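## Task

Pick up the small cardboard box sitting on the desk behind the carton stack and set it on the top of the low shelf. The stacked cartons must stay undisturbed. The robot must not topple or finish leaning, or the task fails. The box must rest on the shelf by itself at the end, not be held there by the robot.

## Robot and tools

ROBOT. An omnidirectional wheeled base (weak 2 N m wheel motors) with a column about 1.75 m tall. A carriage rides 1.0 m up and down it (lift_m) and holds two identical six-joint arms with two-finger grippers. Arm bases sit near 0.57 m + lift_m above the floor; carriage parts hang about 0.15 m below them. A hand reaches 0.78 m from its shoulder but only about 0.38 m below its arm base. Hand: about 0.16 m long, 0.1 m wide (0.14 m open). Parked arm joints 1-6: 0, 0.05, 0.05, 1.45, 0, 0; both parked, the robot is roughly 0.95 m wide and 0.7 m long. Cameras: carriage_camera (fixed, facing forward, tilted about 20 degrees down), left_wrist_camera and right_wrist_camera (looking beyond the fingertips).

FRAMES. Base frame: origin on the floor below the base centre, x forward, y left, z up. left_hand and right_hand readings are the midpoint between each hand's pads, in this frame; quat_wxyz rotates base axes into hand axes (hand z along the fingers, fingers open along hand y; straight-up hand with joints 1, 5, 6 at 0 gives (1, 0, 0, 0)). Odometry frame is the base frame at scene start; base_odometry counts wheel rotation only, so slip looks like travel. Heading: left positive, -3.142 to 3.142. Hand readings may be off, more so at long reach.

execute_actions. Argument actions: a list holding one action or none (empty list just reports state and images). An action may have base, joints, or both; they start together. base takes exactly one key, each a relative offset from where the base last reported itself: translate_m (metres, forward positive, -2 to 2), strafe_m (metres, left positive, -2 to 2), rotate_rad (radians, counter-clockwise/left positive, -6.3 to 6.3). joints is one dictionary for both arms, keyed by name, each value an absolute target: lift_m 0 to 1 m; for each side (left_/right_): joint1_rad -2.617 to 3.054 (arm swing about vertical, 0 forward, positive left); joint2_rad 0 to 3.141 (shoulder: 0 upper arm back and level, 1.57 vertical, 3.14 forward level); joint3_rad 0 to 3.141 (elbow, 0 folded, 3.14 straight); joint4_rad -1.57 to 1.57 (wrist pitch, positive lifts fingertips); joint5_rad -1.57 to 1.57 (wrist yaw, positive turns fingertips right, opposite to joint1); joint6_rad -2.094 to 2.094 (roll about the finger axis, positive clockwise viewed from the forearm); gripper_m 0 to 0.093 (pad gap in metres). Done tolerances: lift ±0.004, joint1 ±0.02, joint2 and joint3 ±0.055, joint4 ±0.04, joint5 and joint6 ±0.02, gripper ±0.004. Omitted joints or base may keep pushing toward earlier targets unreported. Unknown keys or out-of-range values reject the whole call with no motion. Argument cameras: list of camera names or "all"; null/omitted means all, [] means none.

wait: seconds, 0 to 10; commands nothing and returns state and images. zoom_image: camera plus region [x0, y0, x1, y1] in pixels of that camera's latest full image, origin top-left, up to 504 by 504. finished_scene: scene, the integer of the scene being ended; irreversible; its result reports success and gives the next task. Answering without a tool call ends everything.

RESULTS. base_status/joint_status per motion: done (for the base, wheels turned the full amount, slip included; tiny moves may stop short yet say done); off_target (resting away from target, maybe still pushing; normal for a gripper holding something); contact_stop or time_out (target dropped, holds in place); not_followed with 'joint command not followed' and a cause: self-collision check blocked that arm's targets (gripper still obeys), and they may be retried each action until replaced by passable targets; limit_stop_at_motor_heat after a heat stop (resend the target). on_its_own lists uncommanded behaviour; 'held at' is the held target, not the position. After a stop, later execute_actions, wait and finished_scene calls in the same reply are skipped. motor_effort: percent of max, sign toward higher joint values, bracket = peak of last action; readings carry fixed bias and noise. Lift effort grows with load and drops if a hand rests on something while lowering. drive_wheels (ignore sign) higher at rest than after free driving means the base is still pressing. Joint torques are total drive outputs with offsets and noise. ARM HIT means an arm struck the robot hard. MOTOR HOT warns from 75 °C; OVER-TEMPERATURE FAULT at 90 °C halts that arm 10 s, at 100 °C the arm goes limp and drops.

CAUTIONS. Drive gently: contact_stop triggers on light pushes and may come late; the base can coast about 0.3 m after an arm touches something. If blocked, back off about 0.2 m (or undo the turn), twice if needed. Beware the base sliding under a table edge that the column then strikes; reversing into such an edge can tip the robot. Arms have no contact stop and snap to targets once freed. Never let the arms press or slam into each other; to untangle, move the blocked arm clear first, the other in a later action. Tipping risk rises with high carriage, outstretched arms, loads, pulling, and sudden stops; only images reveal a lean. Stretched arms heat quickly, even empty; a level hand sags 10 to 17 cm per kg. Grip force is about 45 to 60 N per pad. Avoid drops, slams, knocking the carton stack, and leaving the item held. The robot keeps its last command while you think, and fewer motion seconds are better.

Each tool is called after "Emit:" in YAML: its name, and indented under it one key for each argument.

## Session

Emit:
execute_actions:
  actions: []

Scene clock: 0.00 s.
Joint torques (N m, as the arm reports them, + toward a larger angle): no reading
base_odometry: x=+0.000 y=+0.000 heading=+0.000 (m, m, rad; odometry frame)
base_status: not commanded
joint_positions: lift_m=+0.303 left_joint1_rad=+0.011 left_joint2_rad=+0.057 left_joint3_rad=+0.049 left_joint4_rad=+1.421 left_joint5_rad=+0.041 left_joint6_rad=-0.038 left_gripper_m=+0.095 right_joint1_rad=-0.001 right_joint2_rad=+0.052 right_joint3_rad=+0.053 right_joint4_rad=+1.414 right_joint5_rad=-0.033 right_joint6_rad=+0.060 right_gripper_m=+0.095
joint_status: not commanded
motor_effort: lift_m=+31 drive_wheels=+3 (%)
left_hand: x=+0.3112 y=+0.3435 z=+1.3037 quat_wxyz=(+0.997, +0.019, +0.079, -0.015) (m; base frame)
right_hand: x=+0.3101 y=-0.3446 z=+1.3046 quat_wxyz=(+0.996, -0.014, +0.078, +0.030) (m; base frame)
pictures: carriage_camera, left_wrist_camera, right_wrist_camera
Images, in order (width x height): carriage_camera 672x504, left_wrist_camera 672x504, right_wrist_camera 672x504.

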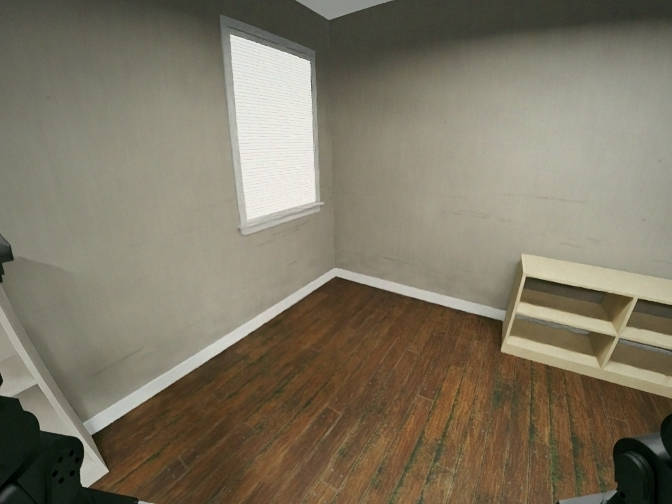

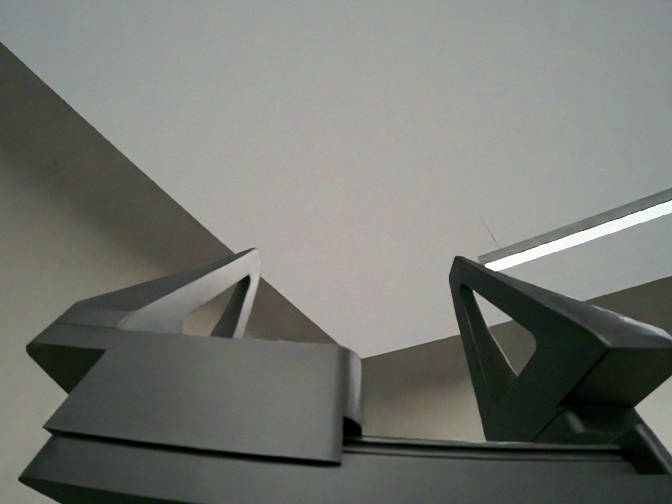

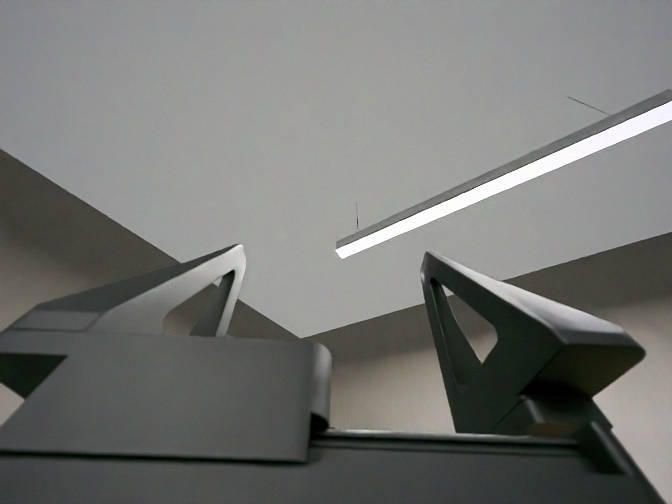

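Low shelf to the front right. Look around.

Emit:
execute_actions:
  actions:
    - {"base":{"rotate_rad":2.1}}
  cameras: ["carriage_camera"]

Emit:
execute_actions:
  actions:
    - {"base":{"rotate_rad":1.6}}
  cameras: ["carriage_camera"]

Scene clock: 4.57 s.
Joint torques (N m, as the arm reports them, + toward a larger angle): left_arm=[ 0.01  4.82  7.54 -0.26 -0.03 -0.04] | right_arm=[-0.21  4.24  5.27  0.02  0.   -0.05]
base_odometry: x=+0.000 y=+0.000 heading=+2.098 (m, m, rad; odometry frame)
base_status: done
joint_positions: lift_m=+0.303 left_joint1_rad=+0.011 left_joint2_rad=+0.057 left_joint3_rad=+0.049 left_joint4_rad=+1.421 left_joint5_rad=+0.041 left_joint6_rad=-0.038 left_gripper_m=+0.095 right_joint1_rad=-0.001 right_joint2_rad=+0.052 right_joint3_rad=+0.053 right_joint4_rad=+1.414 right_joint5_rad=-0.033 right_joint6_rad=+0.060 right_gripper_m=+0.095
joint_status: not commanded
motor_effort: lift_m=+30(31) drive_wheels=+22(53) (%)
left_hand: x=+0.3112 y=+0.3435 z=+1.3037 quat_wxyz=(+0.997, +0.019, +0.079, -0.015) (m; base frame)
right_hand: x=+0.3103 y=-0.3446 z=+1.3046 quat_wxyz=(+0.996, -0.014, +0.079, +0.030) (m; base frame)
pictures: carriage_camera
Images, in order (width x height): carriage_camera 672x504.

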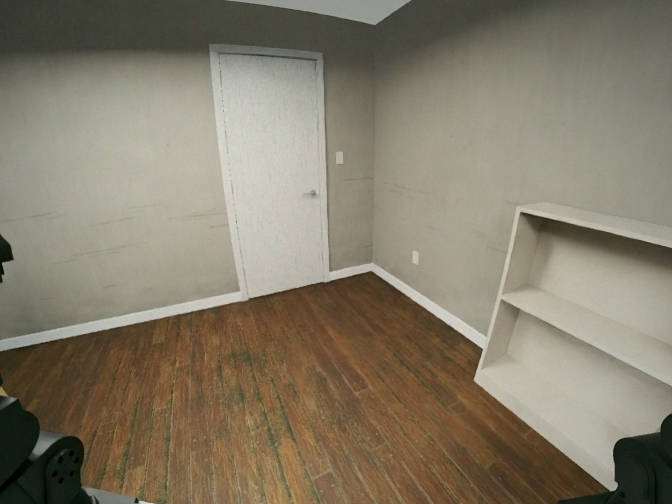

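Scene clock: 7.70 s.
Joint torques (N m, as the arm reports them, + toward a larger angle): left_arm=[ 0.03  4.88  7.46 -0.26 -0.02 -0.05] | right_arm=[-0.2   4.22  5.32 -0.01 -0.01 -0.05]
base_odometry: x=+0.000 y=+0.000 heading=-2.587 (m, m, rad; odometry frame)
base_status: done
joint_positions: lift_m=+0.303 left_joint1_rad=+0.011 left_joint2_rad=+0.057 left_joint3_rad=+0.049 left_joint4_rad=+1.421 left_joint5_rad=+0.041 left_joint6_rad=-0.038 left_gripper_m=+0.095 right_joint1_rad=-0.001 right_joint2_rad=+0.052 right_joint3_rad=+0.053 right_joint4_rad=+1.414 right_joint5_rad=-0.033 right_joint6_rad=+0.060 right_gripper_m=+0.095
joint_status: not commanded
motor_effort: lift_m=+31(30) drive_wheels=+23(56) (%)
left_hand: x=+0.3112 y=+0.3435 z=+1.3037 quat_wxyz=(+0.997, +0.019, +0.079, -0.015) (m; base frame)
right_hand: x=+0.3103 y=-0.3446 z=+1.3046 quat_wxyz=(+0.996, -0.014, +0.079, +0.030) (m; base frame)
pictures: carriage_camera
Images, in order (width x height): carriage_camera 672x504.

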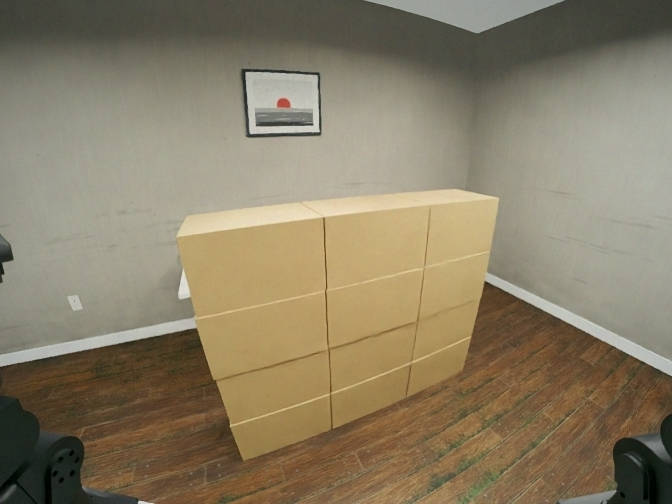

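Emit:
execute_actions:
  actions:
    - {"base":{"rotate_rad":0.3},"joints":{"lift_m":0.9}}
  cameras: ["carriage_camera"]

Scene clock: 11.67 s.
Joint torques (N m, as the arm reports them, + toward a larger angle): left_arm=[ 0.04  4.81  7.46 -0.25 -0.02 -0.06] | right_arm=[-0.22  4.29  5.28 -0.01 -0.02 -0.04]
base_odometry: x=+0.000 y=+0.000 heading=-2.289 (m, m, rad; odometry frame)
base_status: done
joint_positions: lift_m=+0.900 left_joint1_rad=+0.011 left_joint2_rad=+0.057 left_joint3_rad=+0.049 left_joint4_rad=+1.421 left_joint5_rad=+0.041 left_joint6_rad=-0.038 left_gripper_m=+0.095 right_joint1_rad=-0.001 right_joint2_rad=+0.052 right_joint3_rad=+0.053 right_joint4_rad=+1.414 right_joint5_rad=-0.033 right_joint6_rad=+0.060 right_gripper_m=+0.095
joint_status: all done
motor_effort: lift_m=+30(38) drive_wheels=+25(52) (%)
left_hand: x=+0.3112 y=+0.3435 z=+1.9010 quat_wxyz=(+0.997, +0.019, +0.079, -0.015) (m; base frame)
right_hand: x=+0.3102 y=-0.3446 z=+1.9020 quat_wxyz=(+0.996, -0.014, +0.079, +0.030) (m; base frame)
pictures: carriage_camera
Images, in order (width x height): carriage_camera 672x504.

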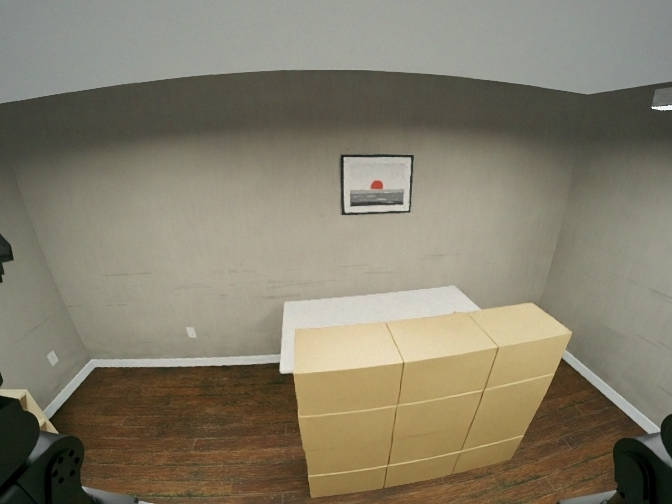

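Emit:
execute_actions:
  actions:
    - {"base":{"rotate_rad":0.2}}
  cameras: []

Emit:
execute_actions:
  actions:
    - {"base":{"strafe_m":-0.9}}
  cameras: []

Emit:
execute_actions:
  actions:
    - {"base":{"translate_m":0.6}}
  cameras: ["carriage_camera"]

Scene clock: 14.67 s.
Joint torques (N m, as the arm reports them, + toward a larger angle): left_arm=[ 0.01  4.74  7.54 -0.23 -0.02 -0.05] | right_arm=[-0.25  4.29  5.38 -0.02 -0.01 -0.04]
base_odometry: x=+0.000 y=+0.000 heading=-2.091 (m, m, rad; odometry frame)
base_status: done
joint_positions: lift_m=+0.900 left_joint1_rad=+0.011 left_joint2_rad=+0.057 left_joint3_rad=+0.049 left_joint4_rad=+1.421 left_joint5_rad=+0.041 left_joint6_rad=-0.038 left_gripper_m=+0.095 right_joint1_rad=-0.001 right_joint2_rad=+0.052 right_joint3_rad=+0.053 right_joint4_rad=+1.414 right_joint5_rad=-0.033 right_joint6_rad=+0.060 right_gripper_m=+0.095
joint_status: not commanded
motor_effort: lift_m=+31(30) drive_wheels=+25(52) (%)
left_hand: x=+0.3113 y=+0.3435 z=+1.9010 quat_wxyz=(+0.997, +0.019, +0.080, -0.015) (m; base frame)
right_hand: x=+0.3102 y=-0.3446 z=+1.9020 quat_wxyz=(+0.996, -0.014, +0.079, +0.030) (m; base frame)
pictures: none
No camera images: the call's "cameras" was empty. Leave "cameras" out to get every camera's image.

Scene clock: 18.90 s.
Joint torques (N m, as the arm reports them, + toward a larger angle): left_arm=[ 0.03  4.8   7.45 -0.24 -0.02 -0.04] | right_arm=[-0.2   4.24  5.25  0.   -0.02 -0.05]
base_odometry: x=-0.782 y=+0.445 heading=-2.089 (m, m, rad; odometry frame)
base_status: done
joint_positions: lift_m=+0.900 left_joint1_rad=+0.011 left_joint2_rad=+0.057 left_joint3_rad=+0.049 left_joint4_rad=+1.421 left_joint5_rad=+0.041 left_joint6_rad=-0.038 left_gripper_m=+0.095 right_joint1_rad=-0.001 right_joint2_rad=+0.052 right_joint3_rad=+0.053 right_joint4_rad=+1.414 right_joint5_rad=-0.033 right_joint6_rad=+0.060 right_gripper_m=+0.095
joint_status: not commanded
motor_effort: lift_m=+31(30) drive_wheels=-14(55) (%)
left_hand: x=+0.3113 y=+0.3435 z=+1.9010 quat_wxyz=(+0.997, +0.019, +0.080, -0.015) (m; base frame)
right_hand: x=+0.3101 y=-0.3446 z=+1.9020 quat_wxyz=(+0.996, -0.014, +0.078, +0.030) (m; base frame)
pictures: none
No camera images: the call's "cameras" was empty. Leave "cameras" out to get every camera's image.

Scene clock: 22.33 s.
Joint torques (N m, as the arm reports them, + toward a larger angle): left_arm=[ 0.03  4.9   7.56 -0.26 -0.04 -0.03] | right_arm=[-0.23  4.33  5.37 -0.01 -0.01 -0.06]
base_odometry: x=-1.079 y=-0.074 heading=-2.091 (m, m, rad; odometry frame)
base_status: done
joint_positions: lift_m=+0.900 left_joint1_rad=+0.011 left_joint2_rad=+0.057 left_joint3_rad=+0.049 left_joint4_rad=+1.423 left_joint5_rad=+0.041 left_joint6_rad=-0.038 left_gripper_m=+0.095 right_joint1_rad=-0.001 right_joint2_rad=+0.052 right_joint3_rad=+0.053 right_joint4_rad=+1.414 right_joint5_rad=-0.033 right_joint6_rad=+0.060 right_gripper_m=+0.095
joint_status: not commanded
motor_effort: lift_m=+30(31) drive_wheels=+55(58) (%)
left_hand: x=+0.3108 y=+0.3435 z=+1.9011 quat_wxyz=(+0.997, +0.019, +0.079, -0.015) (m; base frame)
right_hand: x=+0.3101 y=-0.3446 z=+1.9020 quat_wxyz=(+0.996, -0.014, +0.078, +0.030) (m; base frame)
pictures: carriage_camera
Images, in order (width x height): carriage_camera 672x504.

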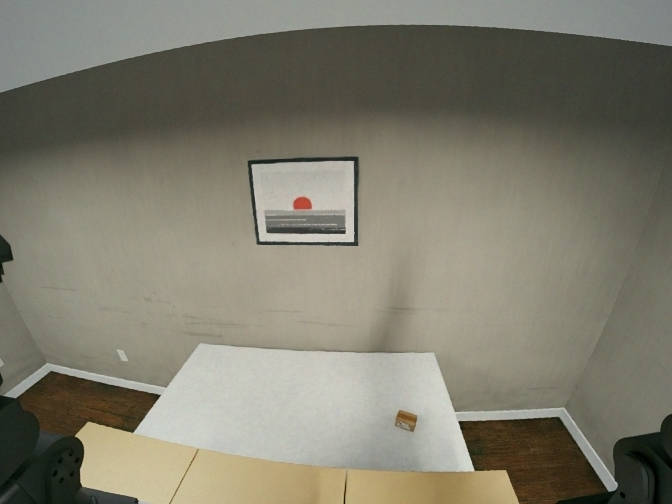

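Emit:
execute_actions:
  actions:
    - {"base":{"translate_m":-0.05},"joints":{"lift_m":0.65,"right_joint2_rad":2.2,"right_joint3_rad":1.9,"right_joint4_rad":-1.27}}

Scene clock: 26.57 s.
Joint torques (N m, as the arm reports them, + toward a larger angle): left_arm=[ 0.01  4.85  7.55 -0.21 -0.04 -0.05] | right_arm=[ -0.31 -14.69   7.02   0.27  -0.02  -0.06]
base_odometry: x=-1.054 y=-0.031 heading=-2.090 (m, m, rad; odometry frame)
base_status: done
joint_positions: lift_m=+0.650 left_joint1_rad=+0.011 left_joint2_rad=+0.057 left_joint3_rad=+0.049 left_joint4_rad=+1.419 left_joint5_rad=+0.042 left_joint6_rad=-0.038 left_gripper_m=+0.095 right_joint1_rad=-0.001 right_joint2_rad=+2.208 right_joint3_rad=+1.876 right_joint4_rad=-1.260 right_joint5_rad=-0.033 right_joint6_rad=+0.060 right_gripper_m=+0.095
joint_status: all done
motor_effort: lift_m=+31(33) drive_wheels=+7(45) (%)
left_hand: x=+0.3118 y=+0.3435 z=+1.6509 quat_wxyz=(+0.996, +0.019, +0.081, -0.015) (m; base frame)
right_hand: x=+0.6935 y=-0.3451 z=+1.2787 quat_wxyz=(-0.011, +0.031, +0.999, +0.016) (m; base frame)
pictures: carriage_camera, left_wrist_camera, right_wrist_camera
Images, in order (width x height): carriage_camera 672x504, left_wrist_camera 672x504, right_wrist_camera 672x504.

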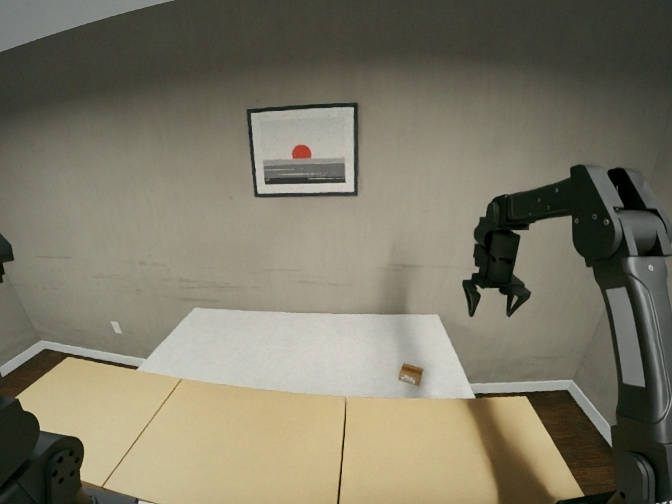

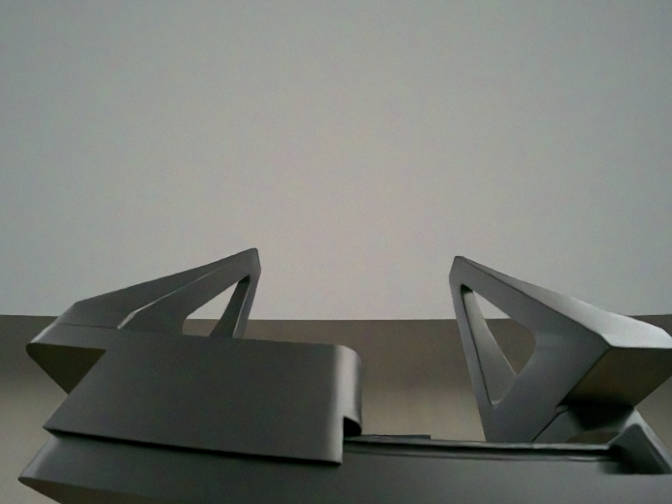

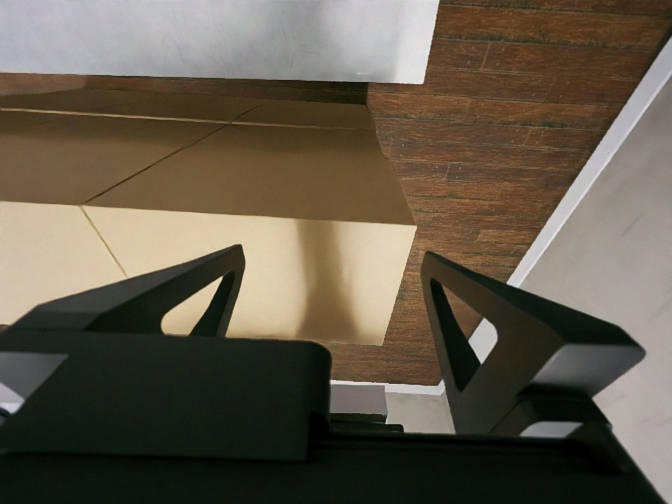

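Emit:
execute_actions:
  actions:
    - {"joints":{"right_joint1_rad":0.3,"right_joint2_rad":2.7,"right_joint3_rad":2.3,"right_joint4_rad":-1.17}}
  cameras: ["right_wrist_camera"]

Scene clock: 29.70 s.
Joint torques (N m, as the arm reports them, + toward a larger angle): left_arm=[ 0.02  4.85  7.5  -0.2  -0.02 -0.05] | right_arm=[ -0.26 -18.97   6.74   0.26  -0.01  -0.05]
base_odometry: x=-1.054 y=-0.031 heading=-2.090 (m, m, rad; odometry frame)
base_status: not commanded
joint_positions: lift_m=+0.650 left_joint1_rad=+0.011 left_joint2_rad=+0.057 left_joint3_rad=+0.049 left_joint4_rad=+1.419 left_joint5_rad=+0.042 left_joint6_rad=-0.038 left_gripper_m=+0.095 right_joint1_rad=+0.302 right_joint2_rad=+2.717 right_joint3_rad=+2.280 right_joint4_rad=-1.165 right_joint5_rad=-0.037 right_joint6_rad=+0.060 right_gripper_m=+0.095
joint_status: all done
motor_effort: lift_m=+31(30) drive_wheels=+8(7) (%)
left_hand: x=+0.3118 y=+0.3435 z=+1.6509 quat_wxyz=(+0.996, +0.019, +0.081, -0.015) (m; base frame)
right_hand: x=+0.7461 y=-0.1954 z=+1.1490 quat_wxyz=(-0.019, -0.121, +0.992, +0.015) (m; base frame)
pictures: right_wrist_camera
Images, in order (width x height): right_wrist_camera 672x504.

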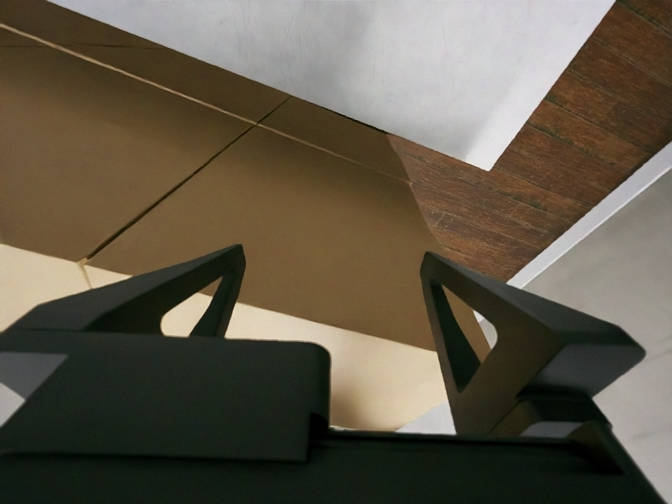

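Emit:
execute_actions:
  actions:
    - {"joints":{"right_joint2_rad":2.9,"right_joint3_rad":2.8,"right_joint4_rad":-0.9}}
  cameras: ["right_wrist_camera","carriage_camera"]

Scene clock: 32.93 s.
Joint torques (N m, as the arm reports them, + toward a larger angle): left_arm=[ 0.03  4.75  7.49 -0.23 -0.01 -0.04] | right_arm=[ -0.31 -18.96   6.86   1.48   0.01  -0.05]
base_odometry: x=-1.054 y=-0.031 heading=-2.090 (m, m, rad; odometry frame)
base_status: not commanded
joint_positions: lift_m=+0.650 left_joint1_rad=+0.011 left_joint2_rad=+0.057 left_joint3_rad=+0.049 left_joint4_rad=+1.419 left_joint5_rad=+0.042 left_joint6_rad=-0.038 left_gripper_m=+0.095 right_joint1_rad=+0.302 right_joint2_rad=+2.896 right_joint3_rad=+2.793 right_joint4_rad=-0.901 right_joint5_rad=-0.037 right_joint6_rad=+0.060 right_gripper_m=+0.095
joint_status: all done
motor_effort: lift_m=+31(31) drive_wheels=+8(10) (%)
left_hand: x=+0.3118 y=+0.3435 z=+1.6509 quat_wxyz=(+0.996, +0.019, +0.081, -0.015) (m; base frame)
right_hand: x=+0.8966 y=-0.1486 z=+1.2262 quat_wxyz=(+0.271, -0.121, +0.952, +0.068) (m; base frame)
pictures: carriage_camera, right_wrist_camera
Images, in order (width x height): carriage_camera 672x504, right_wrist_camera 672x504.

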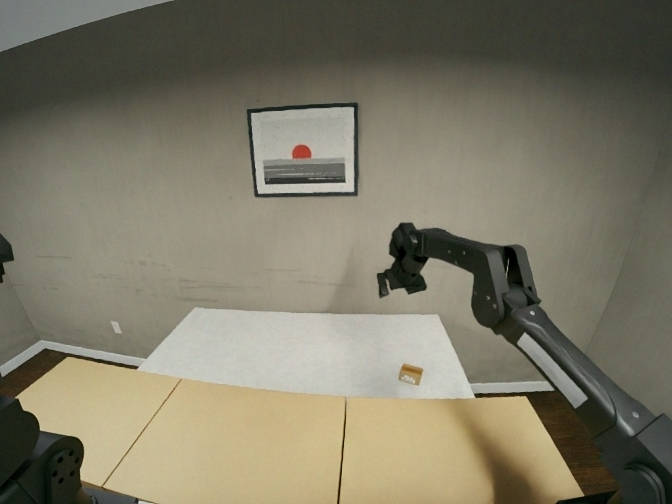

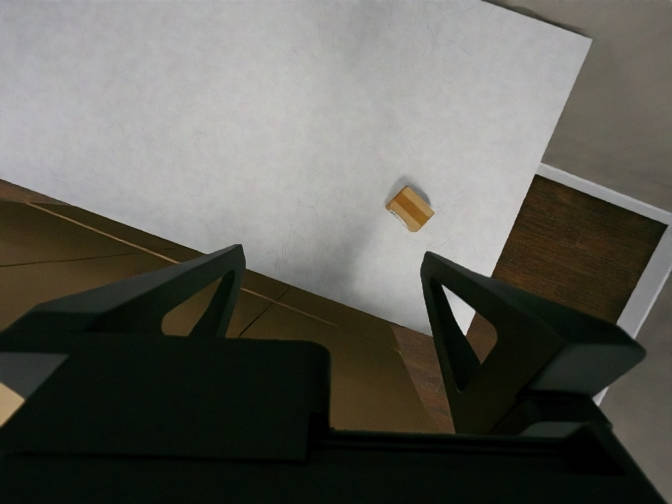

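Emit:
execute_actions:
  actions:
    - {"joints":{"lift_m":0.45,"right_joint1_rad":0.2}}
  cameras: ["right_wrist_camera","carriage_camera"]

Scene clock: 35.53 s.
Joint torques (N m, as the arm reports them, + toward a larger angle): left_arm=[-0.03  5.16  8.13 -0.2  -0.02 -0.07] | right_arm=[ -0.03 -20.73   6.8    1.5   -0.05  -0.05]
base_odometry: x=-1.055 y=-0.031 heading=-2.090 (m, m, rad; odometry frame)
base_status: not commanded
joint_positions: lift_m=+0.567 left_joint1_rad=+0.012 left_joint2_rad=+0.053 left_joint3_rad=+0.042 left_joint4_rad=+1.419 left_joint5_rad=+0.041 left_joint6_rad=-0.038 left_gripper_m=+0.095 right_joint1_rad=+0.199 right_joint2_rad=+2.917 right_joint3_rad=+2.793 right_joint4_rad=-0.908 right_joint5_rad=-0.030 right_joint6_rad=+0.060 right_gripper_m=+0.095
joint_status: lift_m contact_stop (moved -0.083 of -0.200); the others done
on_its_own: lift_m is held at +0.567, not at your +0.450, since a contact_stop
motor_effort: lift_m=+29(36) drive_wheels=-12(32) (%)
left_hand: x=+0.3123 y=+0.3436 z=+1.5661 quat_wxyz=(+0.996, +0.019, +0.082, -0.015) (m; base frame)
right_hand: x=+0.9106 y=-0.2159 z=+1.1294 quat_wxyz=(+0.262, -0.071, +0.961, +0.049) (m; base frame)
pictures: carriage_camera, right_wrist_camera
Images, in order (width x height): carriage_camera 672x504, right_wrist_camera 672x504.

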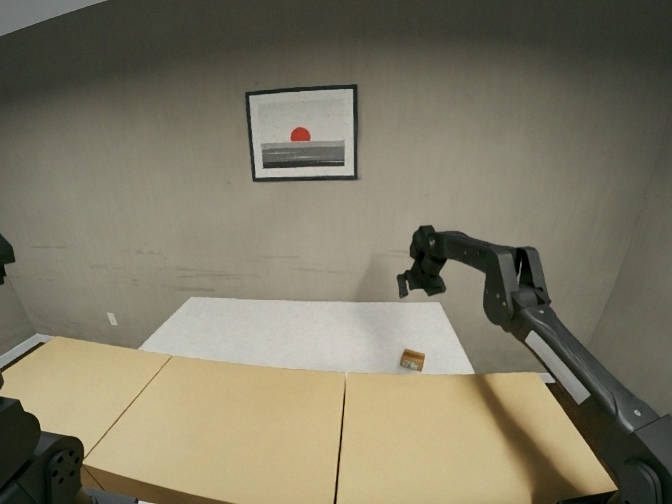

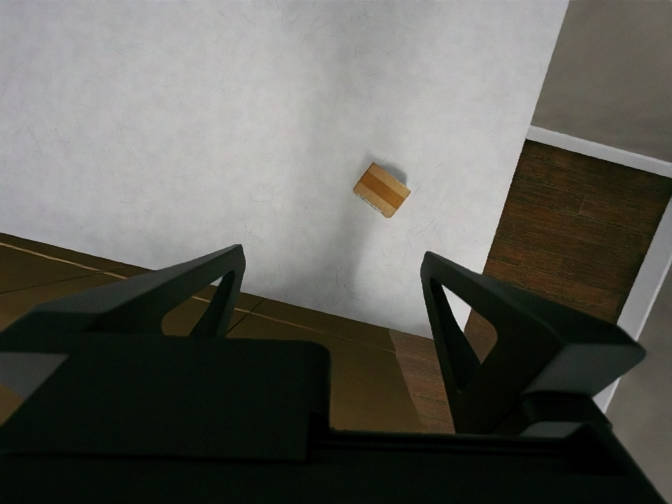

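Emit:
execute_actions:
  actions:
    - {"joints":{"lift_m":0.59,"right_joint2_rad":3.1,"right_joint3_rad":2.6,"right_joint4_rad":-0.8}}
  cameras: ["right_wrist_camera","carriage_camera"]

Scene clock: 39.00 s.
Joint torques (N m, as the arm reports them, + toward a larger angle): left_arm=[ 0.03  5.1   8.17 -0.19 -0.02 -0.03] | right_arm=[ -0.29 -19.62   7.01   0.96  -0.04  -0.05]
base_odometry: x=-1.055 y=-0.031 heading=-2.090 (m, m, rad; odometry frame)
base_status: not commanded
joint_positions: lift_m=+0.590 left_joint1_rad=+0.012 left_joint2_rad=+0.053 left_joint3_rad=+0.042 left_joint4_rad=+1.419 left_joint5_rad=+0.041 left_joint6_rad=-0.038 left_gripper_m=+0.095 right_joint1_rad=+0.199 right_joint2_rad=+3.111 right_joint3_rad=+2.578 right_joint4_rad=-0.812 right_joint5_rad=-0.030 right_joint6_rad=+0.060 right_gripper_m=+0.095
joint_status: all done
motor_effort: lift_m=+32(36) drive_wheels=-8(14) (%)
left_hand: x=+0.3123 y=+0.3436 z=+1.5891 quat_wxyz=(+0.996, +0.019, +0.082, -0.015) (m; base frame)
right_hand: x=+0.8386 y=-0.2304 z=+0.9711 quat_wxyz=(+0.110, -0.071, +0.991, +0.029) (m; base frame)
pictures: carriage_camera, right_wrist_camera
Images, in order (width x height): carriage_camera 672x504, right_wrist_camera 672x504.

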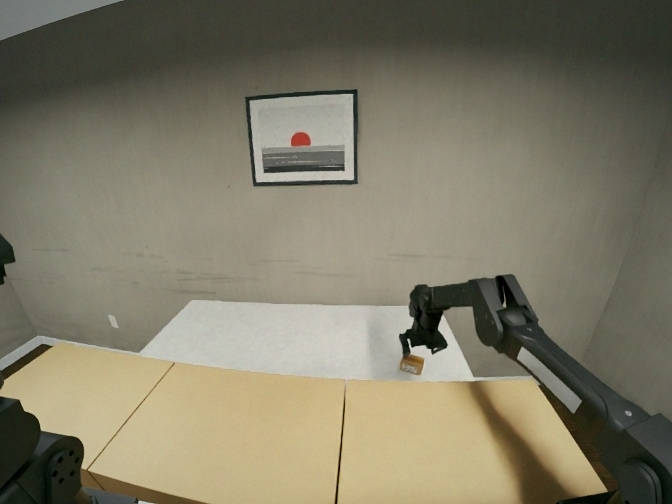

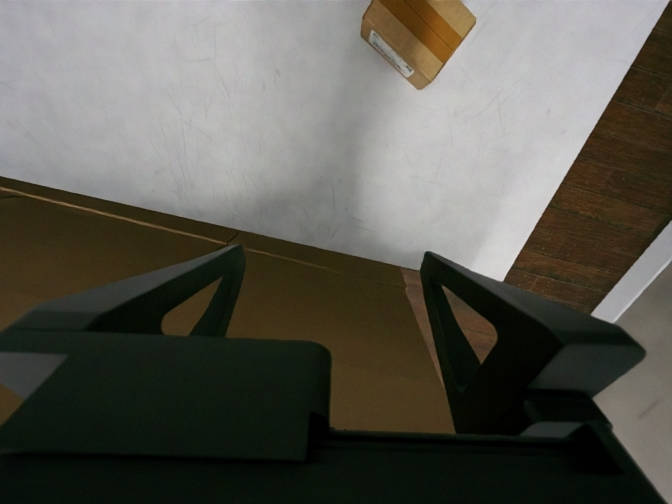

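Emit:
execute_actions:
  actions:
    - {"joints":{"right_joint1_rad":0.15,"right_joint3_rad":2.75,"right_joint4_rad":-0.95}}
  cameras: ["right_wrist_camera"]

Scene clock: 40.90 s.
Joint torques (N m, as the arm reports them, + toward a larger angle): left_arm=[-0.05  5.21  8.2  -0.2  -0.02 -0.05] | right_arm=[  0.05 -19.44   6.66   0.83  -0.04  -0.04]
base_odometry: x=-1.055 y=-0.031 heading=-2.090 (m, m, rad; odometry frame)
base_status: not commanded
joint_positions: lift_m=+0.590 left_joint1_rad=+0.012 left_joint2_rad=+0.053 left_joint3_rad=+0.042 left_joint4_rad=+1.419 left_joint5_rad=+0.041 left_joint6_rad=-0.038 left_gripper_m=+0.095 right_joint1_rad=+0.146 right_joint2_rad=+3.104 right_joint3_rad=+2.738 right_joint4_rad=-0.936 right_joint5_rad=-0.031 right_joint6_rad=+0.060 right_gripper_m=+0.095
joint_status: all done
motor_effort: lift_m=+32(32) drive_wheels=-12(15) (%)
left_hand: x=+0.3123 y=+0.3436 z=+1.5891 quat_wxyz=(+0.996, +0.019, +0.082, -0.015) (m; base frame)
right_hand: x=+0.8627 y=-0.2580 z=+1.0164 quat_wxyz=(+0.132, -0.045, +0.990, +0.029) (m; base frame)
pictures: right_wrist_camera
Images, in order (width x height): right_wrist_camera 672x504.

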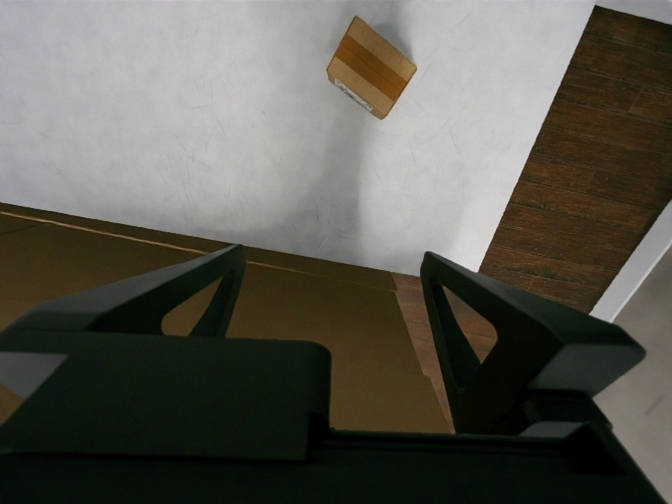

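Emit:
execute_actions:
  actions:
    - {"joints":{"right_joint3_rad":2.6,"right_joint4_rad":-0.8,"right_joint6_rad":0.7}}
  cameras: ["right_wrist_camera"]

Scene clock: 43.47 s.
Joint torques (N m, as the arm reports them, + toward a larger angle): left_arm=[ 0.03  5.18  8.19 -0.21 -0.01 -0.06] | right_arm=[  0.12 -19.27   5.41   1.05   0.01   0.04]
base_odometry: x=-1.055 y=-0.031 heading=-2.090 (m, m, rad; odometry frame)
base_status: not commanded
joint_positions: lift_m=+0.590 left_joint1_rad=+0.012 left_joint2_rad=+0.053 left_joint3_rad=+0.042 left_joint4_rad=+1.419 left_joint5_rad=+0.041 left_joint6_rad=-0.038 left_gripper_m=+0.095 right_joint1_rad=+0.146 right_joint2_rad=+3.104 right_joint3_rad=+2.609 right_joint4_rad=-0.815 right_joint5_rad=-0.031 right_joint6_rad=+0.691 right_gripper_m=+0.095
joint_status: all done
motor_effort: lift_m=+32(32) drive_wheels=-14(13) (%)
left_hand: x=+0.3123 y=+0.3436 z=+1.5891 quat_wxyz=(+0.996, +0.019, +0.082, -0.015) (m; base frame)
right_hand: x=+0.8549 y=-0.2591 z=+0.9841 quat_wxyz=(+0.113, +0.265, +0.955, +0.067) (m; base frame)
pictures: right_wrist_camera
Images, in order (width x height): right_wrist_camera 672x504.

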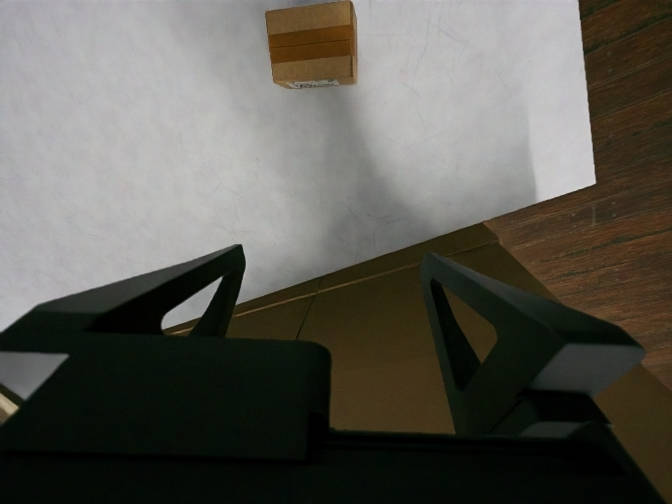

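Emit:
execute_actions:
  actions:
    - {"base":{"translate_m":-0.15},"joints":{"right_joint1_rad":0,"right_joint2_rad":0.05,"right_joint3_rad":0.05,"right_joint4_rad":1.45,"right_joint6_rad":0,"lift_m":0.3}}
  cameras: []

Emit:
execute_actions:
  actions:
    - {"base":{"strafe_m":-1.0}}
  cameras: ["carriage_camera"]

Scene clock: 48.37 s.
Joint torques (N m, as the arm reports them, + toward a larger angle): left_arm=[-0.1   4.72  7.87 -0.13 -0.03 -0.04] | right_arm=[-0.24  3.47  4.07  0.02 -0.04 -0.14]
base_odometry: x=-0.980 y=+0.100 heading=-2.090 (m, m, rad; odometry frame)
base_status: done
joint_positions: lift_m=+0.558 left_joint1_rad=+0.012 left_joint2_rad=+0.058 left_joint3_rad=+0.045 left_joint4_rad=+1.414 left_joint5_rad=+0.042 left_joint6_rad=-0.038 left_gripper_m=+0.095 right_joint1_rad=+0.001 right_joint2_rad=+0.059 right_joint3_rad=+0.063 right_joint4_rad=+1.446 right_joint5_rad=-0.030 right_joint6_rad=+0.009 right_gripper_m=+0.095
joint_status: lift_m contact_stop (moved -0.032 of -0.290); the others done
on_its_own: lift_m is held at +0.558, not at your +0.300, since a contact_stop
motor_effort: lift_m=+31(37) drive_wheels=-3(71) (%)
left_hand: x=+0.3142 y=+0.3435 z=+1.5575 quat_wxyz=(+0.996, +0.019, +0.085, -0.015) (m; base frame)
right_hand: x=+0.3010 y=-0.3450 z=+1.5638 quat_wxyz=(+0.998, -0.015, +0.060, +0.005) (m; base frame)
pictures: none
No camera images: the call's "cameras" was empty. Leave "cameras" out to get every camera's image.

not run: a stop came earlier in this reply.

Emit:
execute_actions:
  actions:
    - {"base":{"strafe_m":-1.0},"joints":{"lift_m":0.3}}
  cameras: ["carriage_camera"]

Scene clock: 53.67 s.
Joint torques (N m, as the arm reports them, + toward a larger angle): left_arm=[-0.02  4.63  7.9  -0.13 -0.04 -0.04] | right_arm=[-0.27  3.38  4.21 -0.02 -0.03 -0.15]
base_odometry: x=-1.848 y=+0.597 heading=-2.091 (m, m, rad; odometry frame)
base_status: done
joint_positions: lift_m=+0.300 left_joint1_rad=+0.012 left_joint2_rad=+0.058 left_joint3_rad=+0.045 left_joint4_rad=+1.414 left_joint5_rad=+0.042 left_joint6_rad=-0.038 left_gripper_m=+0.095 right_joint1_rad=+0.001 right_joint2_rad=+0.059 right_joint3_rad=+0.062 right_joint4_rad=+1.446 right_joint5_rad=-0.030 right_joint6_rad=+0.009 right_gripper_m=+0.095
joint_status: all done
motor_effort: lift_m=+31(32) drive_wheels=-8(35) (%)
left_hand: x=+0.3142 y=+0.3435 z=+1.2997 quat_wxyz=(+0.996, +0.019, +0.085, -0.015) (m; base frame)
right_hand: x=+0.3014 y=-0.3449 z=+1.3055 quat_wxyz=(+0.998, -0.015, +0.061, +0.005) (m; base frame)
pictures: carriage_camera
Images, in order (width x height): carriage_camera 672x504.

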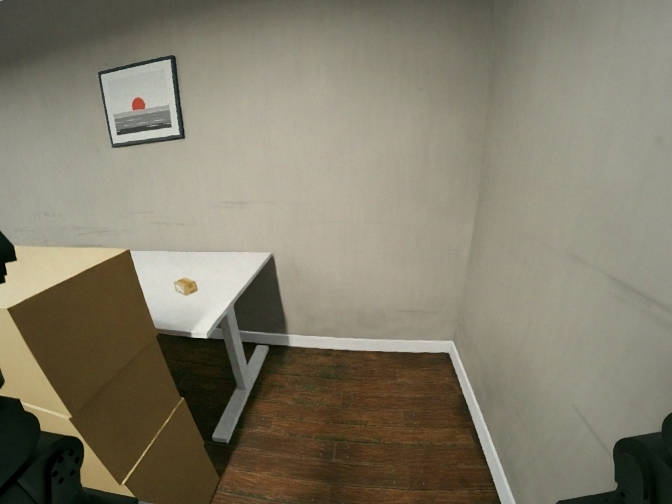

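Emit:
execute_actions:
  actions:
    - {"base":{"strafe_m":-0.2}}
  cameras: []

Emit:
execute_actions:
  actions:
    - {"base":{"translate_m":0.8}}
  cameras: ["carriage_camera"]

Scene clock: 57.03 s.
Joint torques (N m, as the arm reports them, + toward a larger angle): left_arm=[-0.17  4.53  7.39 -0.15 -0.04 -0.04] | right_arm=[-0.55  4.05  4.7  -0.06 -0.03 -0.13]
base_odometry: x=-1.995 y=+0.682 heading=-2.088 (m, m, rad; odometry frame)
base_status: strafe_m contact_stop (by the wheels' count: -0.170 of -0.200)
joint_positions: lift_m=+0.300 left_joint1_rad=+0.014 left_joint2_rad=+0.060 left_joint3_rad=+0.050 left_joint4_rad=+1.417 left_joint5_rad=+0.044 left_joint6_rad=-0.038 left_gripper_m=+0.095 right_joint1_rad=+0.004 right_joint2_rad=+0.054 right_joint3_rad=+0.052 right_joint4_rad=+1.450 right_joint5_rad=-0.030 right_joint6_rad=+0.008 right_gripper_m=+0.095
joint_status: not commanded
motor_effort: lift_m=+30(36) drive_wheels=+22(116) (%)
left_hand: x=+0.3129 y=+0.3433 z=+1.3010 quat_wxyz=(+0.996, +0.020, +0.083, -0.013) (m; base frame)
right_hand: x=+0.3019 y=-0.3449 z=+1.3031 quat_wxyz=(+0.998, -0.015, +0.061, +0.007) (m; base frame)
pictures: none
No camera images: the call's "cameras" was empty. Leave "cameras" out to get every camera's image.

not run: a stop came earlier in this reply.

Hit the wall. Shift back slightly and go forward.

Emit:
execute_actions:
  actions:
    - {"base":{"strafe_m":0.06}}
  cameras: []

Emit:
execute_actions:
  actions:
    - {"base":{"translate_m":0.8}}
  cameras: ["carriage_camera"]

Scene clock: 59.60 s.
Joint torques (N m, as the arm reports them, + toward a larger angle): left_arm=[-0.15  4.58  7.46 -0.21 -0.05 -0.04] | right_arm=[-0.45  3.98  4.79 -0.04 -0.02 -0.14]
base_odometry: x=-1.943 y=+0.652 heading=-2.090 (m, m, rad; odometry frame)
base_status: done
joint_positions: lift_m=+0.300 left_joint1_rad=+0.014 left_joint2_rad=+0.060 left_joint3_rad=+0.050 left_joint4_rad=+1.417 left_joint5_rad=+0.044 left_joint6_rad=-0.038 left_gripper_m=+0.095 right_joint1_rad=+0.004 right_joint2_rad=+0.054 right_joint3_rad=+0.052 right_joint4_rad=+1.450 right_joint5_rad=-0.030 right_joint6_rad=+0.008 right_gripper_m=+0.095
joint_status: not commanded
motor_effort: lift_m=+30(30) drive_wheels=-13(42) (%)
left_hand: x=+0.3129 y=+0.3433 z=+1.3010 quat_wxyz=(+0.996, +0.020, +0.083, -0.013) (m; base frame)
right_hand: x=+0.3019 y=-0.3449 z=+1.3031 quat_wxyz=(+0.998, -0.015, +0.061, +0.007) (m; base frame)
pictures: none
No camera images: the call's "cameras" was empty. Leave "cameras" out to get every camera's image.

Scene clock: 63.57 s.
Joint torques (N m, as the arm reports them, + toward a larger angle): left_arm=[-0.24  4.57  7.54 -0.19 -0.05 -0.05] | right_arm=[-0.51  3.86  4.66 -0.03 -0.04 -0.13]
base_odometry: x=-2.341 y=-0.042 heading=-2.091 (m, m, rad; odometry frame)
base_status: done
joint_positions: lift_m=+0.300 left_joint1_rad=+0.014 left_joint2_rad=+0.060 left_joint3_rad=+0.050 left_joint4_rad=+1.418 left_joint5_rad=+0.044 left_joint6_rad=-0.038 left_gripper_m=+0.095 right_joint1_rad=+0.004 right_joint2_rad=+0.054 right_joint3_rad=+0.052 right_joint4_rad=+1.453 right_joint5_rad=-0.030 right_joint6_rad=+0.008 right_gripper_m=+0.095
joint_status: not commanded
motor_effort: lift_m=+30(31) drive_wheels=-12(43) (%)
left_hand: x=+0.3126 y=+0.3433 z=+1.3010 quat_wxyz=(+0.996, +0.020, +0.082, -0.013) (m; base frame)
right_hand: x=+0.3012 y=-0.3449 z=+1.3032 quat_wxyz=(+0.998, -0.015, +0.060, +0.007) (m; base frame)
pictures: carriage_camera
Images, in order (width x height): carriage_camera 672x504.

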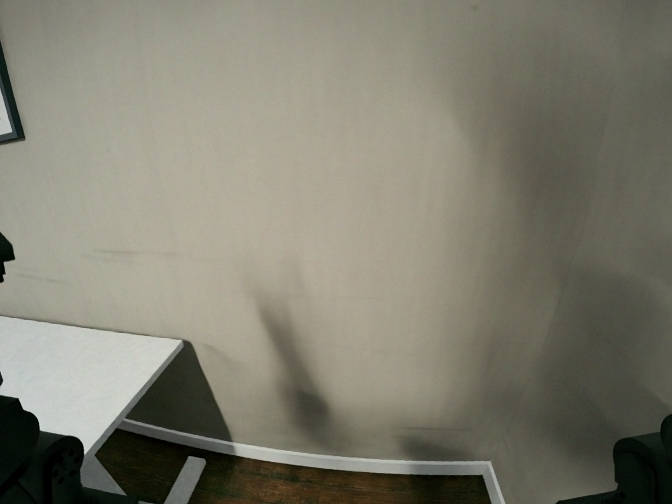

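Emit:
execute_actions:
  actions:
    - {"joints":{"lift_m":0.45,"left_joint1_rad":1.4,"left_joint2_rad":2.7,"left_joint3_rad":2.3,"left_joint4_rad":-1.17}}
  cameras: ["left_wrist_camera"]

Scene clock: 67.30 s.
Joint torques (N m, as the arm reports them, + toward a larger angle): left_arm=[ -0.29 -18.71   9.68   0.17   0.01  -0.04] | right_arm=[-0.48  3.94  4.81 -0.08 -0.02 -0.14]
base_odometry: x=-2.341 y=-0.042 heading=-2.091 (m, m, rad; odometry frame)
base_status: not commanded
joint_positions: lift_m=+0.450 left_joint1_rad=+1.405 left_joint2_rad=+2.703 left_joint3_rad=+2.283 left_joint4_rad=-1.158 left_joint5_rad=+0.042 left_joint6_rad=-0.038 left_gripper_m=+0.095 right_joint1_rad=+0.004 right_joint2_rad=+0.054 right_joint3_rad=+0.052 right_joint4_rad=+1.452 right_joint5_rad=-0.031 right_joint6_rad=+0.008 right_gripper_m=+0.095
joint_status: all done
motor_effort: lift_m=+30(40) drive_wheels=-10(10) (%)
left_hand: x=+0.3611 y=+0.8473 z=+0.9565 quat_wxyz=(+0.010, -0.660, +0.751, -0.019) (m; base frame)
right_hand: x=+0.3013 y=-0.3448 z=+1.4532 quat_wxyz=(+0.998, -0.015, +0.060, +0.007) (m; base frame)
pictures: left_wrist_camera
Images, in order (width x height): left_wrist_camera 672x504.

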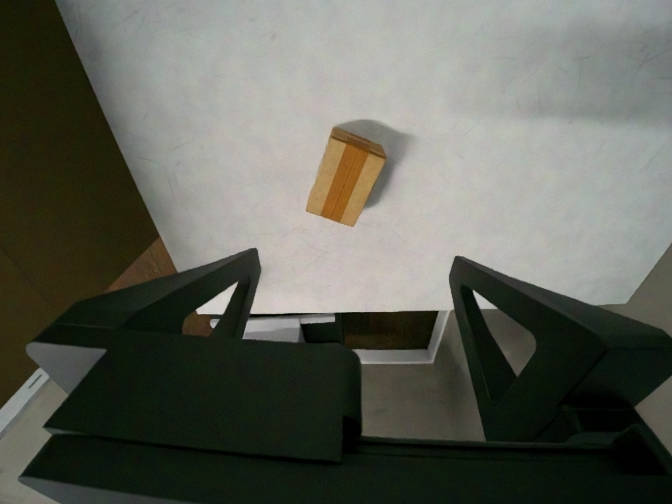

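Emit:
execute_actions:
  actions:
    - {"joints":{"lift_m":0.36,"left_joint3_rad":2.42,"left_joint4_rad":-1.29,"left_joint6_rad":0.3}}
  cameras: ["left_wrist_camera"]

Scene clock: 69.77 s.
Joint torques (N m, as the arm reports them, + toward a larger angle): left_arm=[ -0.25 -18.77   9.04   0.18   0.04   0.05] | right_arm=[-0.49  3.97  4.77 -0.09 -0.04 -0.13]
base_odometry: x=-2.341 y=-0.042 heading=-2.091 (m, m, rad; odometry frame)
base_status: not commanded
joint_positions: lift_m=+0.360 left_joint1_rad=+1.405 left_joint2_rad=+2.704 left_joint3_rad=+2.411 left_joint4_rad=-1.276 left_joint5_rad=+0.041 left_joint6_rad=+0.291 left_gripper_m=+0.095 right_joint1_rad=+0.004 right_joint2_rad=+0.054 right_joint3_rad=+0.052 right_joint4_rad=+1.452 right_joint5_rad=-0.031 right_joint6_rad=+0.008 right_gripper_m=+0.095
joint_status: all done
motor_effort: lift_m=+31(33) drive_wheels=-8(8) (%)
left_hand: x=+0.3619 y=+0.8534 z=+0.8981 quat_wxyz=(+0.016, -0.528, +0.849, -0.013) (m; base frame)
right_hand: x=+0.3013 y=-0.3448 z=+1.3631 quat_wxyz=(+0.998, -0.015, +0.060, +0.007) (m; base frame)
pictures: left_wrist_camera
Images, in order (width x height): left_wrist_camera 672x504.

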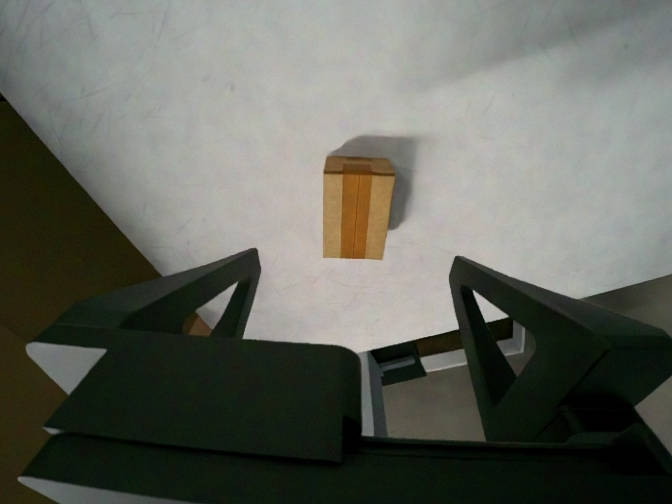

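Good. Lower further.

Emit:
execute_actions:
  actions:
    - {"joints":{"lift_m":0.27}}
  cameras: ["left_wrist_camera"]

Scene clock: 72.87 s.
Joint torques (N m, as the arm reports them, + toward a larger angle): left_arm=[ -0.27 -18.39   9.02   0.21   0.04   0.04] | right_arm=[-0.47  3.84  4.73 -0.07 -0.03 -0.14]
base_odometry: x=-2.341 y=-0.042 heading=-2.091 (m, m, rad; odometry frame)
base_status: not commanded
joint_positions: lift_m=+0.270 left_joint1_rad=+1.405 left_joint2_rad=+2.700 left_joint3_rad=+2.411 left_joint4_rad=-1.280 left_joint5_rad=+0.041 left_joint6_rad=+0.292 left_gripper_m=+0.095 right_joint1_rad=+0.004 right_joint2_rad=+0.054 right_joint3_rad=+0.052 right_joint4_rad=+1.452 right_joint5_rad=-0.031 right_joint6_rad=+0.008 right_gripper_m=+0.095
joint_status: all done
motor_effort: lift_m=+31(32) drive_wheels=-7(7) (%)
left_hand: x=+0.3619 y=+0.8531 z=+0.8101 quat_wxyz=(+0.016, -0.528, +0.849, -0.013) (m; base frame)
right_hand: x=+0.3013 y=-0.3448 z=+1.2731 quat_wxyz=(+0.998, -0.015, +0.060, +0.007) (m; base frame)
pictures: left_wrist_camera
Images, in order (width x height): left_wrist_camera 672x504.

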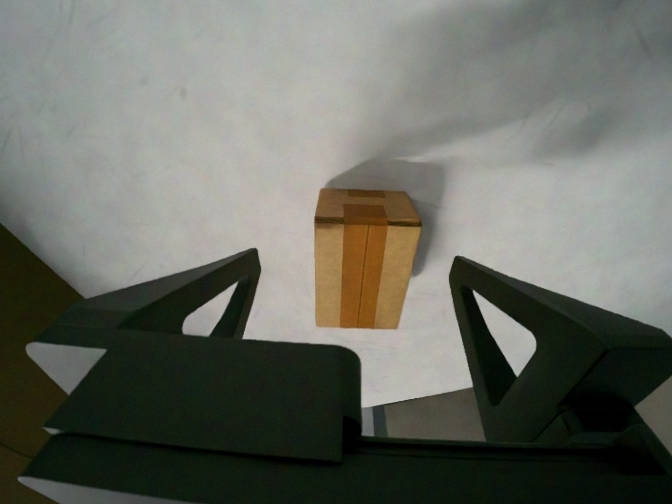

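Emit:
execute_actions:
  actions:
    - {"joints":{"lift_m":0.23}}
  cameras: []

Emit:
execute_actions:
  actions:
    - {"joints":{"left_gripper_m":0.0}}
  cameras: ["left_wrist_camera"]

Scene clock: 74.60 s.
Joint torques (N m, as the arm reports them, + toward a larger angle): left_arm=[ -0.31 -18.63   9.01   0.23   0.06   0.04] | right_arm=[-0.49  3.95  4.82 -0.09 -0.02 -0.15]
base_odometry: x=-2.341 y=-0.042 heading=-2.091 (m, m, rad; odometry frame)
base_status: not commanded
joint_positions: lift_m=+0.230 left_joint1_rad=+1.405 left_joint2_rad=+2.701 left_joint3_rad=+2.411 left_joint4_rad=-1.282 left_joint5_rad=+0.041 left_joint6_rad=+0.292 left_gripper_m=+0.095 right_joint1_rad=+0.004 right_joint2_rad=+0.054 right_joint3_rad=+0.052 right_joint4_rad=+1.452 right_joint5_rad=-0.031 right_joint6_rad=+0.008 right_gripper_m=+0.095
joint_status: all done
motor_effort: lift_m=+31(32) drive_wheels=-7(5) (%)
left_hand: x=+0.3619 y=+0.8522 z=+0.7691 quat_wxyz=(+0.015, -0.528, +0.849, -0.014) (m; base frame)
right_hand: x=+0.3012 y=-0.3448 z=+1.2331 quat_wxyz=(+0.998, -0.015, +0.060, +0.007) (m; base frame)
pictures: none
No camera images: the call's "cameras" was empty. Leave "cameras" out to get every camera's image.

Scene clock: 75.33 s.
Joint torques (N m, as the arm reports them, + toward a larger angle): left_arm=[ -0.27 -18.59   9.03   0.23   0.03   0.02] | right_arm=[-0.47  3.92  4.79 -0.09 -0.04 -0.14]
base_odometry: x=-2.341 y=-0.042 heading=-2.091 (m, m, rad; odometry frame)
base_status: not commanded
joint_positions: lift_m=+0.230 left_joint1_rad=+1.405 left_joint2_rad=+2.701 left_joint3_rad=+2.411 left_joint4_rad=-1.282 left_joint5_rad=+0.042 left_joint6_rad=+0.292 left_gripper_m=+0.060 right_joint1_rad=+0.004 right_joint2_rad=+0.054 right_joint3_rad=+0.052 right_joint4_rad=+1.452 right_joint5_rad=-0.031 right_joint6_rad=+0.008 right_gripper_m=+0.095
joint_status: left_gripper_m off_target (ended at +0.060, target +0.000)
motor_effort: lift_m=+32(32) drive_wheels=-4(5) (%)
left_hand: x=+0.3620 y=+0.8522 z=+0.7691 quat_wxyz=(+0.015, -0.528, +0.849, -0.015) (m; base frame)
right_hand: x=+0.3012 y=-0.3448 z=+1.2331 quat_wxyz=(+0.998, -0.015, +0.060, +0.007) (m; base frame)
pictures: left_wrist_camera
Images, in order (width x height): left_wrist_camera 672x504.

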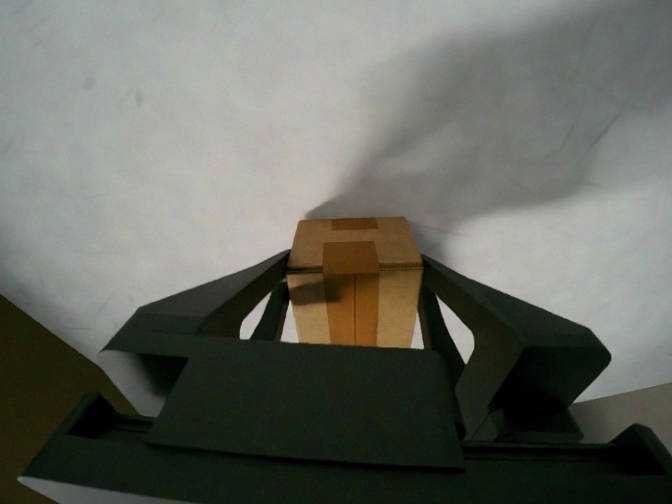

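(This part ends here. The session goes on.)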